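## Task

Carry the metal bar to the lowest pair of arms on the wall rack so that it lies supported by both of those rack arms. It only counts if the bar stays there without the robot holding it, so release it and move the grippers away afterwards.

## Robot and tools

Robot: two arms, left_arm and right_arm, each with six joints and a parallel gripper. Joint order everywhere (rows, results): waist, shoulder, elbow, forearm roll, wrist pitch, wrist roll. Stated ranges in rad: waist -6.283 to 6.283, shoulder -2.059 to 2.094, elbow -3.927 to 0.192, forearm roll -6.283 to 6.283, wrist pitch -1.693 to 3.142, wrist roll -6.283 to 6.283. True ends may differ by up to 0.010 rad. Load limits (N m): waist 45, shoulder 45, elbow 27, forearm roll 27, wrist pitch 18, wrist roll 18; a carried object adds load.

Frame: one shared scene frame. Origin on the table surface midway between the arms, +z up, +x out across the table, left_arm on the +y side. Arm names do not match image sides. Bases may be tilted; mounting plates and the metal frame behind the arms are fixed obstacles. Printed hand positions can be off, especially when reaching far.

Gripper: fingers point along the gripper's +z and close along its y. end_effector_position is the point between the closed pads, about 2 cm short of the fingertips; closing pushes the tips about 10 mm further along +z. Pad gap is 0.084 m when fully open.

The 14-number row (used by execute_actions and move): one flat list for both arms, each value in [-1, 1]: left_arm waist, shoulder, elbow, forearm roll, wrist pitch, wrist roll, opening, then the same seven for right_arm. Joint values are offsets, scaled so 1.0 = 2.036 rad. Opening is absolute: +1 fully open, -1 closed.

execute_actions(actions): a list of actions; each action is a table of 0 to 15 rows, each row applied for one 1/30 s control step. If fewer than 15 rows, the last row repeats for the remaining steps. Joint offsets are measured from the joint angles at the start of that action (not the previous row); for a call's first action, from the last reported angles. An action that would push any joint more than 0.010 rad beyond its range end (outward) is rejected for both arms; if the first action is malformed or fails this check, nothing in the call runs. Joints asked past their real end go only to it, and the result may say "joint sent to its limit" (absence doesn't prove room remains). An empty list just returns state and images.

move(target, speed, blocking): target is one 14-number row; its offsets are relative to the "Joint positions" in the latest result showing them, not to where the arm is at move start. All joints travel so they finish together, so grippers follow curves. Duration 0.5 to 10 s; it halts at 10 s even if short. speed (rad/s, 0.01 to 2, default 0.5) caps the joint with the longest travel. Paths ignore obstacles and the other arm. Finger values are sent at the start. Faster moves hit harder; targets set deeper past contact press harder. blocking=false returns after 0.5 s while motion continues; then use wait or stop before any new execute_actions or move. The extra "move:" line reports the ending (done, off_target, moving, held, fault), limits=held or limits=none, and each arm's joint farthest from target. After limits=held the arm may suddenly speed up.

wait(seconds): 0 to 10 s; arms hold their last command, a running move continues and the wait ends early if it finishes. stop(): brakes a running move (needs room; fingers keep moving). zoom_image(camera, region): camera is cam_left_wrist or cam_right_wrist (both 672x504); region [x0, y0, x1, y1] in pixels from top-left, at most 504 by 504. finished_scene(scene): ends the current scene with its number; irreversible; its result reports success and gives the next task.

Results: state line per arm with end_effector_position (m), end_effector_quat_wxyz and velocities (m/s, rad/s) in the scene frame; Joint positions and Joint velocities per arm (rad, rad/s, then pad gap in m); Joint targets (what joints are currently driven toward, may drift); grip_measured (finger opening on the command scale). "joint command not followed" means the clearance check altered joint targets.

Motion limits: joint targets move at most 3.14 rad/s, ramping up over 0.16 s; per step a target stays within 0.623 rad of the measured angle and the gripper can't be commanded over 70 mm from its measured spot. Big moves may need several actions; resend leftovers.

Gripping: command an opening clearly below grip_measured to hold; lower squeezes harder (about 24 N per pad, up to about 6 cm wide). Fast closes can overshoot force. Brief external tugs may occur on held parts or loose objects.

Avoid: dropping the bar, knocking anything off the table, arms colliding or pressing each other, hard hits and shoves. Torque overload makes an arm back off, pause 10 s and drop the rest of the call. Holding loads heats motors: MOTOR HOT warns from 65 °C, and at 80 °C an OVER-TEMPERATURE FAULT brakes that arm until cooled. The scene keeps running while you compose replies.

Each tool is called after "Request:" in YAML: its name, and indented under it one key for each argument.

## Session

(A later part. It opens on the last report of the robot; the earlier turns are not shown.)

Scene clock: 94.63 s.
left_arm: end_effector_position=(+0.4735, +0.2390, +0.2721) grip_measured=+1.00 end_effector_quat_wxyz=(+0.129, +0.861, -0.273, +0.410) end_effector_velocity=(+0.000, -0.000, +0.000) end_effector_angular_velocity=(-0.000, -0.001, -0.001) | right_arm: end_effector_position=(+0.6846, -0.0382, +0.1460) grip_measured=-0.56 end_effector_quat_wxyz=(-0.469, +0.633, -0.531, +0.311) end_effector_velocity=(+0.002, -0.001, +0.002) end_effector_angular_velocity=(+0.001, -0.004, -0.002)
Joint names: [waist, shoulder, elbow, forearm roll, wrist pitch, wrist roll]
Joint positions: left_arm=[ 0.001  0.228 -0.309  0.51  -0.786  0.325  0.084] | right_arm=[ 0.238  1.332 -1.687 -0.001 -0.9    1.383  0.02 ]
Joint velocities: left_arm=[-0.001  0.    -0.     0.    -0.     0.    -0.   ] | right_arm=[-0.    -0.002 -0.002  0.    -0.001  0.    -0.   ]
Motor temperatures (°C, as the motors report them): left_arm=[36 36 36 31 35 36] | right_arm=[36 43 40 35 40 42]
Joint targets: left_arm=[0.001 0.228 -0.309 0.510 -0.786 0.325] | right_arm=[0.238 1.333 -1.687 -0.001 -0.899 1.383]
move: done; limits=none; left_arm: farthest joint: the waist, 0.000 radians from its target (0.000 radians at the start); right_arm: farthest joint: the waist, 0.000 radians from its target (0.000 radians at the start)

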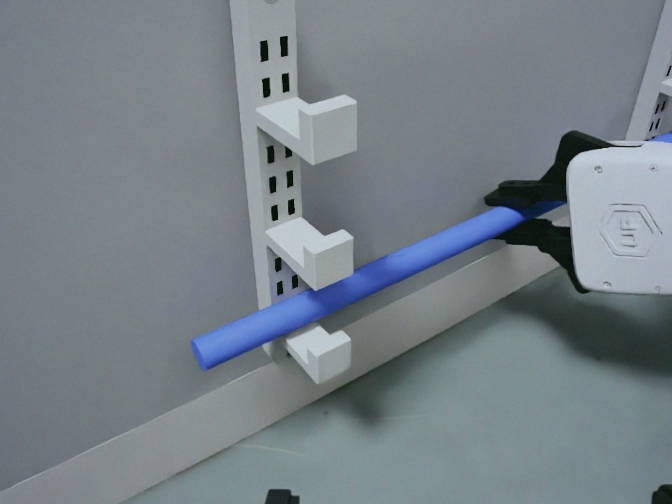

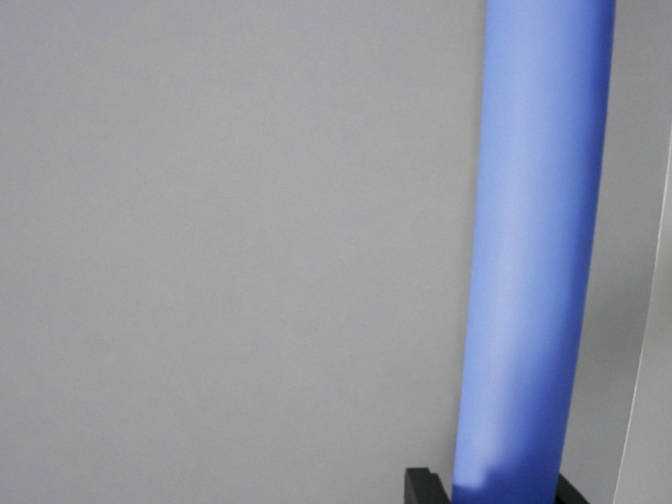

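Lower 6 mm more.

Request:
move:
  target: [0,0,0,0,0,0,1,0,0.011,-0.012,0,0.001,0,-1]
  speed: 0.03

Scene clock: 96.97 s.
left_arm: end_effector_position=(+0.4735, +0.2390, +0.2721) grip_measured=+1.00 end_effector_quat_wxyz=(+0.129, +0.861, -0.273, +0.410) end_effector_velocity=(+0.001, +0.000, +0.001) end_effector_angular_velocity=(-0.000, -0.002, +0.001) | right_arm: end_effector_position=(+0.6856, -0.0367, +0.1419) grip_measured=-0.56 end_effector_quat_wxyz=(-0.470, +0.633, -0.530, +0.313) end_effector_velocity=(-0.000, -0.001, -0.002) end_effector_angular_velocity=(+0.001, +0.003, -0.002)
Joint names: [waist, shoulder, elbow, forearm roll, wrist pitch, wrist roll]
Joint positions: left_arm=[ 0.001  0.228 -0.309  0.51  -0.786  0.325  0.084] | right_arm=[ 0.238  1.353 -1.712 -0.001 -0.899  1.383  0.02 ]
Joint velocities: left_arm=[ 0.001 -0.    -0.001  0.    -0.001 -0.     0.   ] | right_arm=[-0.001  0.002 -0.001  0.001  0.001  0.001 -0.   ]
Motor temperatures (°C, as the motors report them): left_arm=[36 36 36 31 35 36] | right_arm=[36 43 40 35 40 42]
Joint targets: left_arm=[0.001 0.228 -0.309 0.510 -0.786 0.325] | right_arm=[0.238 1.355 -1.711 -0.001 -0.898 1.383]
move: done; limits=none; left_arm: farthest joint: the waist, 0.000 radians from its target (0.000 radians at the start); right_arm: farthest joint: the shoulder, 0.001 radians from its target (0.022 radians at the start)

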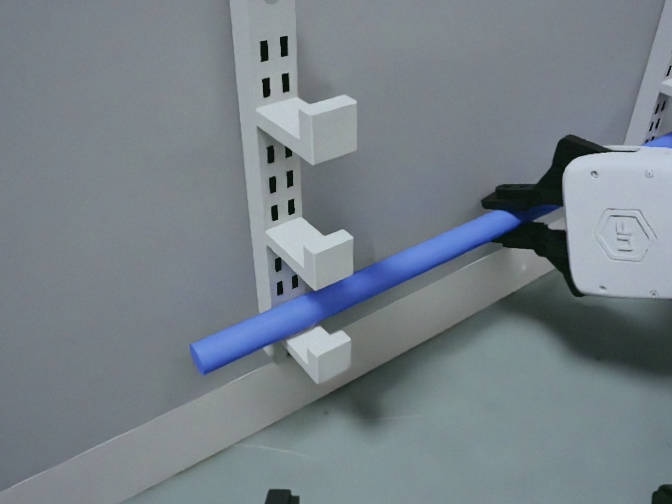

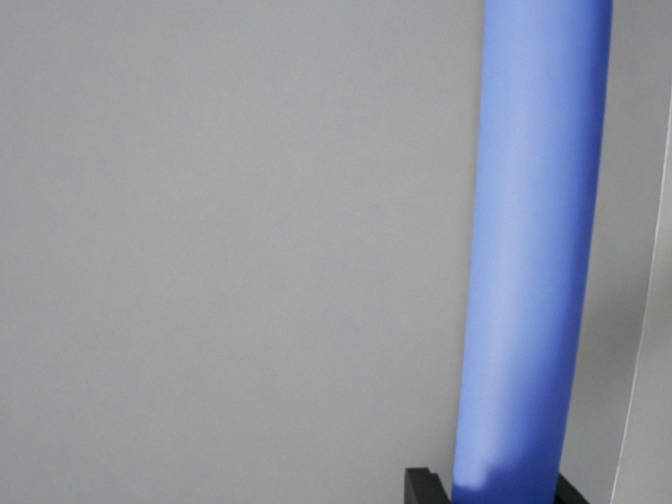

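Request:
move:
  target: [0,0,0,0,0,0,1,0,0,0,0,0,0,0.3]

Request:
move:
  target: [0,0,0,0.05,0,0,1,0,-0.1155,0.239,0,-0.1225,0,0.3]
  speed: 0.4

Request:
move:
  target: [0,0,0,0,0,0,1,0,-0.25,0.25,0,0,0,0.3]
  speed: 0.6

Scene clock: 99.93 s.
left_arm: end_effector_position=(+0.4735, +0.2390, +0.2721) grip_measured=+1.00 end_effector_quat_wxyz=(+0.129, +0.861, -0.273, +0.410) end_effector_velocity=(-0.000, -0.000, +0.000) end_effector_angular_velocity=(-0.000, -0.000, +0.000) | right_arm: end_effector_position=(+0.6855, -0.0367, +0.1417) grip_measured=+0.29 end_effector_quat_wxyz=(-0.470, +0.633, -0.530, +0.312) end_effector_velocity=(+0.000, -0.000, +0.001) end_effector_angular_velocity=(+0.000, -0.002, -0.001)
Joint names: [waist, shoulder, elbow, forearm roll, wrist pitch, wrist roll]
Joint positions: left_arm=[ 0.001  0.228 -0.309  0.51  -0.786  0.325  0.084] | right_arm=[ 0.238  1.353 -1.712 -0.001 -0.899  1.383  0.056]
Joint velocities: left_arm=[-0.    -0.     0.001 -0.    -0.    -0.     0.   ] | right_arm=[-0.001 -0.    -0.001 -0.    -0.001  0.     0.   ]
Motor temperatures (°C, as the motors report them): left_arm=[36 36 36 31 35 36] | right_arm=[36 43 40 35 40 42]
Joint targets: left_arm=[0.001 0.228 -0.309 0.510 -0.786 0.325] | right_arm=[0.238 1.353 -1.712 -0.001 -0.899 1.383]
move: done; limits=none; left_arm: farthest joint: the waist, 0.000 radians from its target (0.000 radians at the start); right_arm: farthest joint: the waist, 0.000 radians from its target (0.000 radians at the start)

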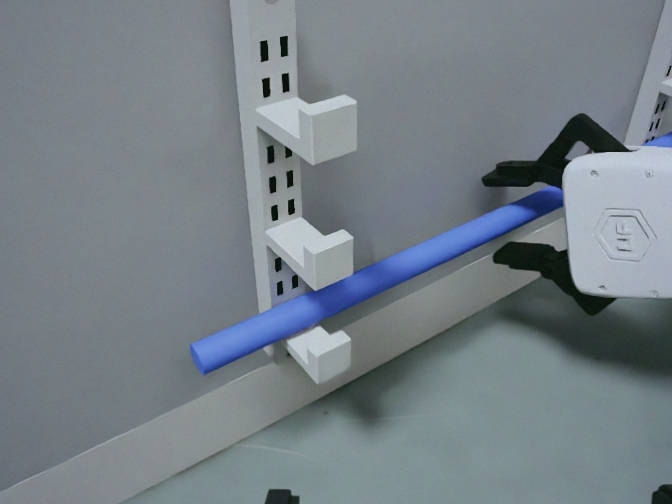

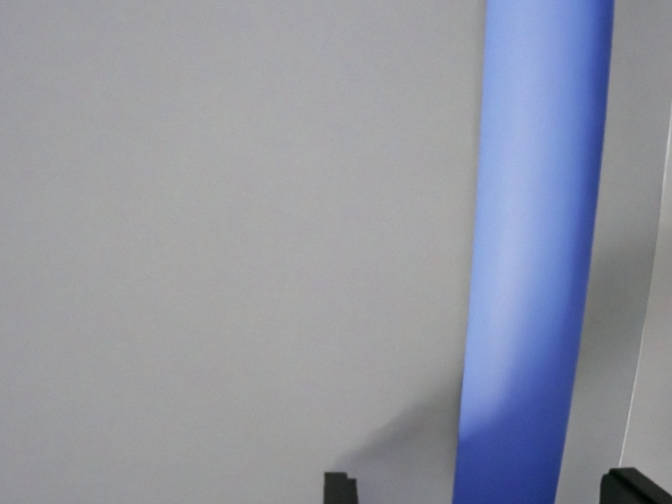

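Scene clock: 101.63 s.
left_arm: end_effector_position=(+0.4634, +0.2185, +0.2778) grip_measured=+1.00 end_effector_quat_wxyz=(+0.146, +0.841, -0.316, +0.414) end_effector_velocity=(-0.000, -0.000, -0.000) end_effector_angular_velocity=(+0.001, +0.000, -0.001) | right_arm: end_effector_position=(+0.6017, -0.0611, +0.1747) grip_measured=+0.29 end_effector_quat_wxyz=(-0.470, +0.633, -0.530, +0.312) end_effector_velocity=(-0.000, -0.000, +0.001) end_effector_angular_velocity=(-0.000, -0.001, +0.000)
Joint names: [waist, shoulder, elbow, forearm roll, wrist pitch, wrist roll]
Joint positions: left_arm=[ 0.001  0.228 -0.309  0.612 -0.786  0.325  0.084] | right_arm=[ 0.238  1.118 -1.226 -0.001 -1.148  1.383  0.056]
Joint velocities: left_arm=[-0.001 -0.    -0.     0.     0.001  0.    -0.   ] | right_arm=[ 0.    -0.002  0.002 -0.    -0.001 -0.     0.   ]
Motor temperatures (°C, as the motors report them): left_arm=[36 36 36 31 35 36] | right_arm=[36 43 40 35 39 42]
Joint targets: left_arm=[0.001 0.228 -0.309 0.612 -0.786 0.325] | right_arm=[0.238 1.118 -1.226 -0.001 -1.148 1.383]
move: done; limits=none; left_arm: farthest joint: the waist, 0.000 radians from its target (0.000 radians at the start); right_arm: farthest joint: the elbow, 0.001 radians from its target (0.487 radians at the start)

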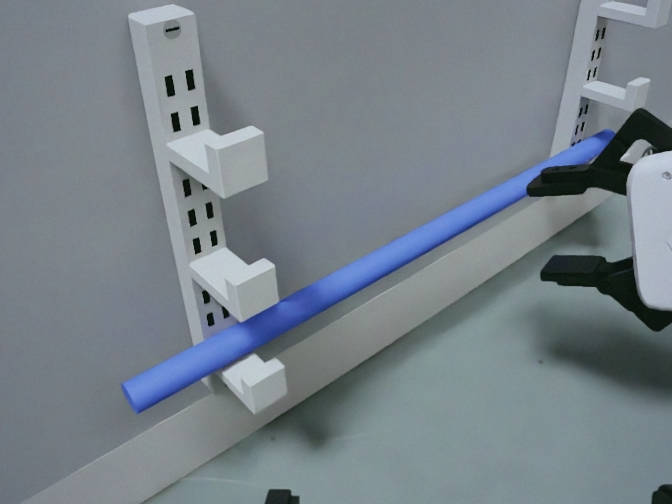

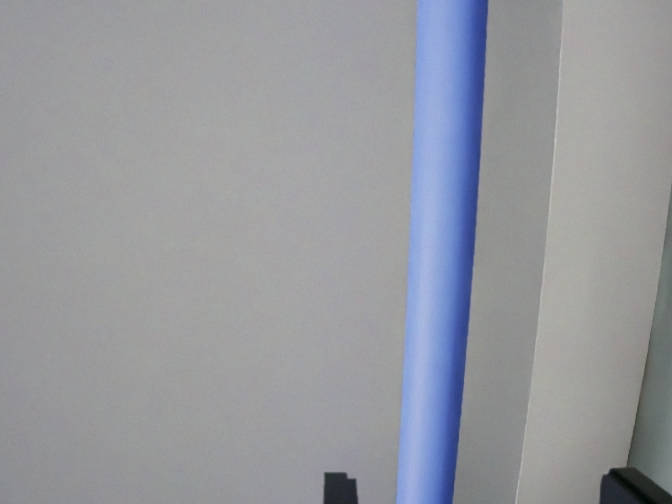

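Scene clock: 103.03 s.
left_arm: end_effector_position=(+0.4634, +0.2185, +0.2778) grip_measured=+1.00 end_effector_quat_wxyz=(+0.146, +0.841, -0.316, +0.414) end_effector_velocity=(+0.000, +0.000, +0.000) end_effector_angular_velocity=(-0.000, -0.001, +0.000) | right_arm: end_effector_position=(+0.5458, -0.1075, +0.3007) grip_measured=+0.29 end_effector_quat_wxyz=(-0.470, +0.633, -0.530, +0.312) end_effector_velocity=(+0.000, -0.000, +0.002) end_effector_angular_velocity=(+0.001, -0.004, -0.000)
Joint names: [waist, shoulder, elbow, forearm roll, wrist pitch, wrist roll]
Joint positions: left_arm=[ 0.001  0.228 -0.309  0.612 -0.786  0.325  0.084] | right_arm=[ 0.238  0.61  -0.717 -0.001 -1.148  1.383  0.056]
Joint velocities: left_arm=[ 0.    -0.     0.     0.    -0.001 -0.     0.   ] | right_arm=[ 0.    -0.005  0.002 -0.001 -0.001  0.    -0.   ]
Motor temperatures (°C, as the motors report them): left_arm=[36 36 36 31 35 36] | right_arm=[36 43 39 35 39 42]
Joint targets: left_arm=[0.001 0.228 -0.309 0.612 -0.786 0.325] | right_arm=[0.238 0.609 -0.717 -0.001 -1.148 1.383]
move: done; limits=none; left_arm: farthest joint: the waist, 0.000 radians from its target (0.000 radians at the start); right_arm: farthest joint: the shoulder, 0.001 radians from its target (0.509 radians at the start)

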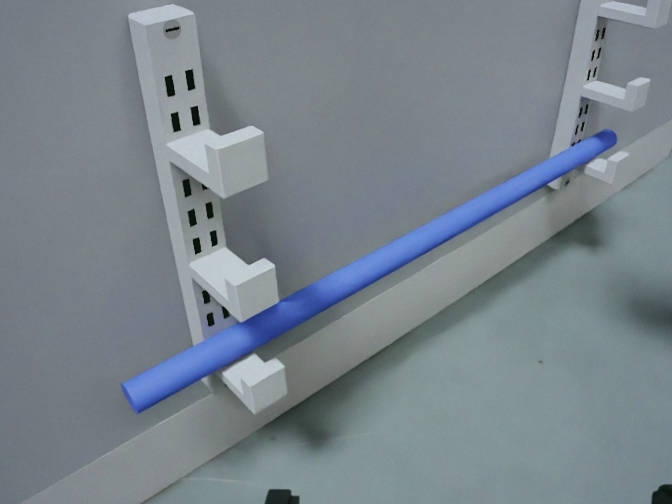

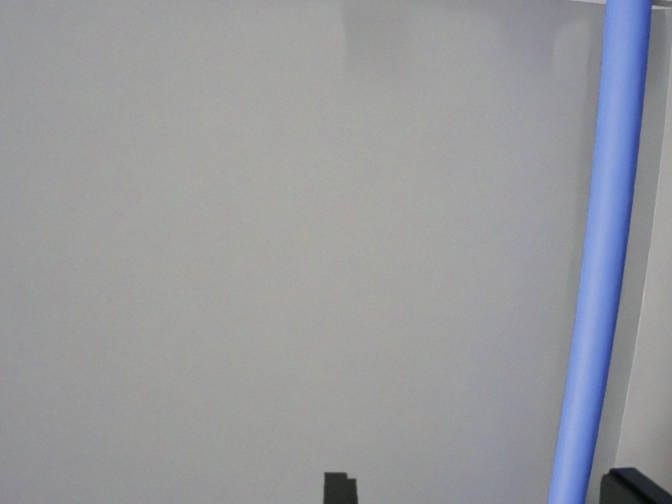

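Request:
finished_scene:
  scene: 1

The scene is finished: the task was done.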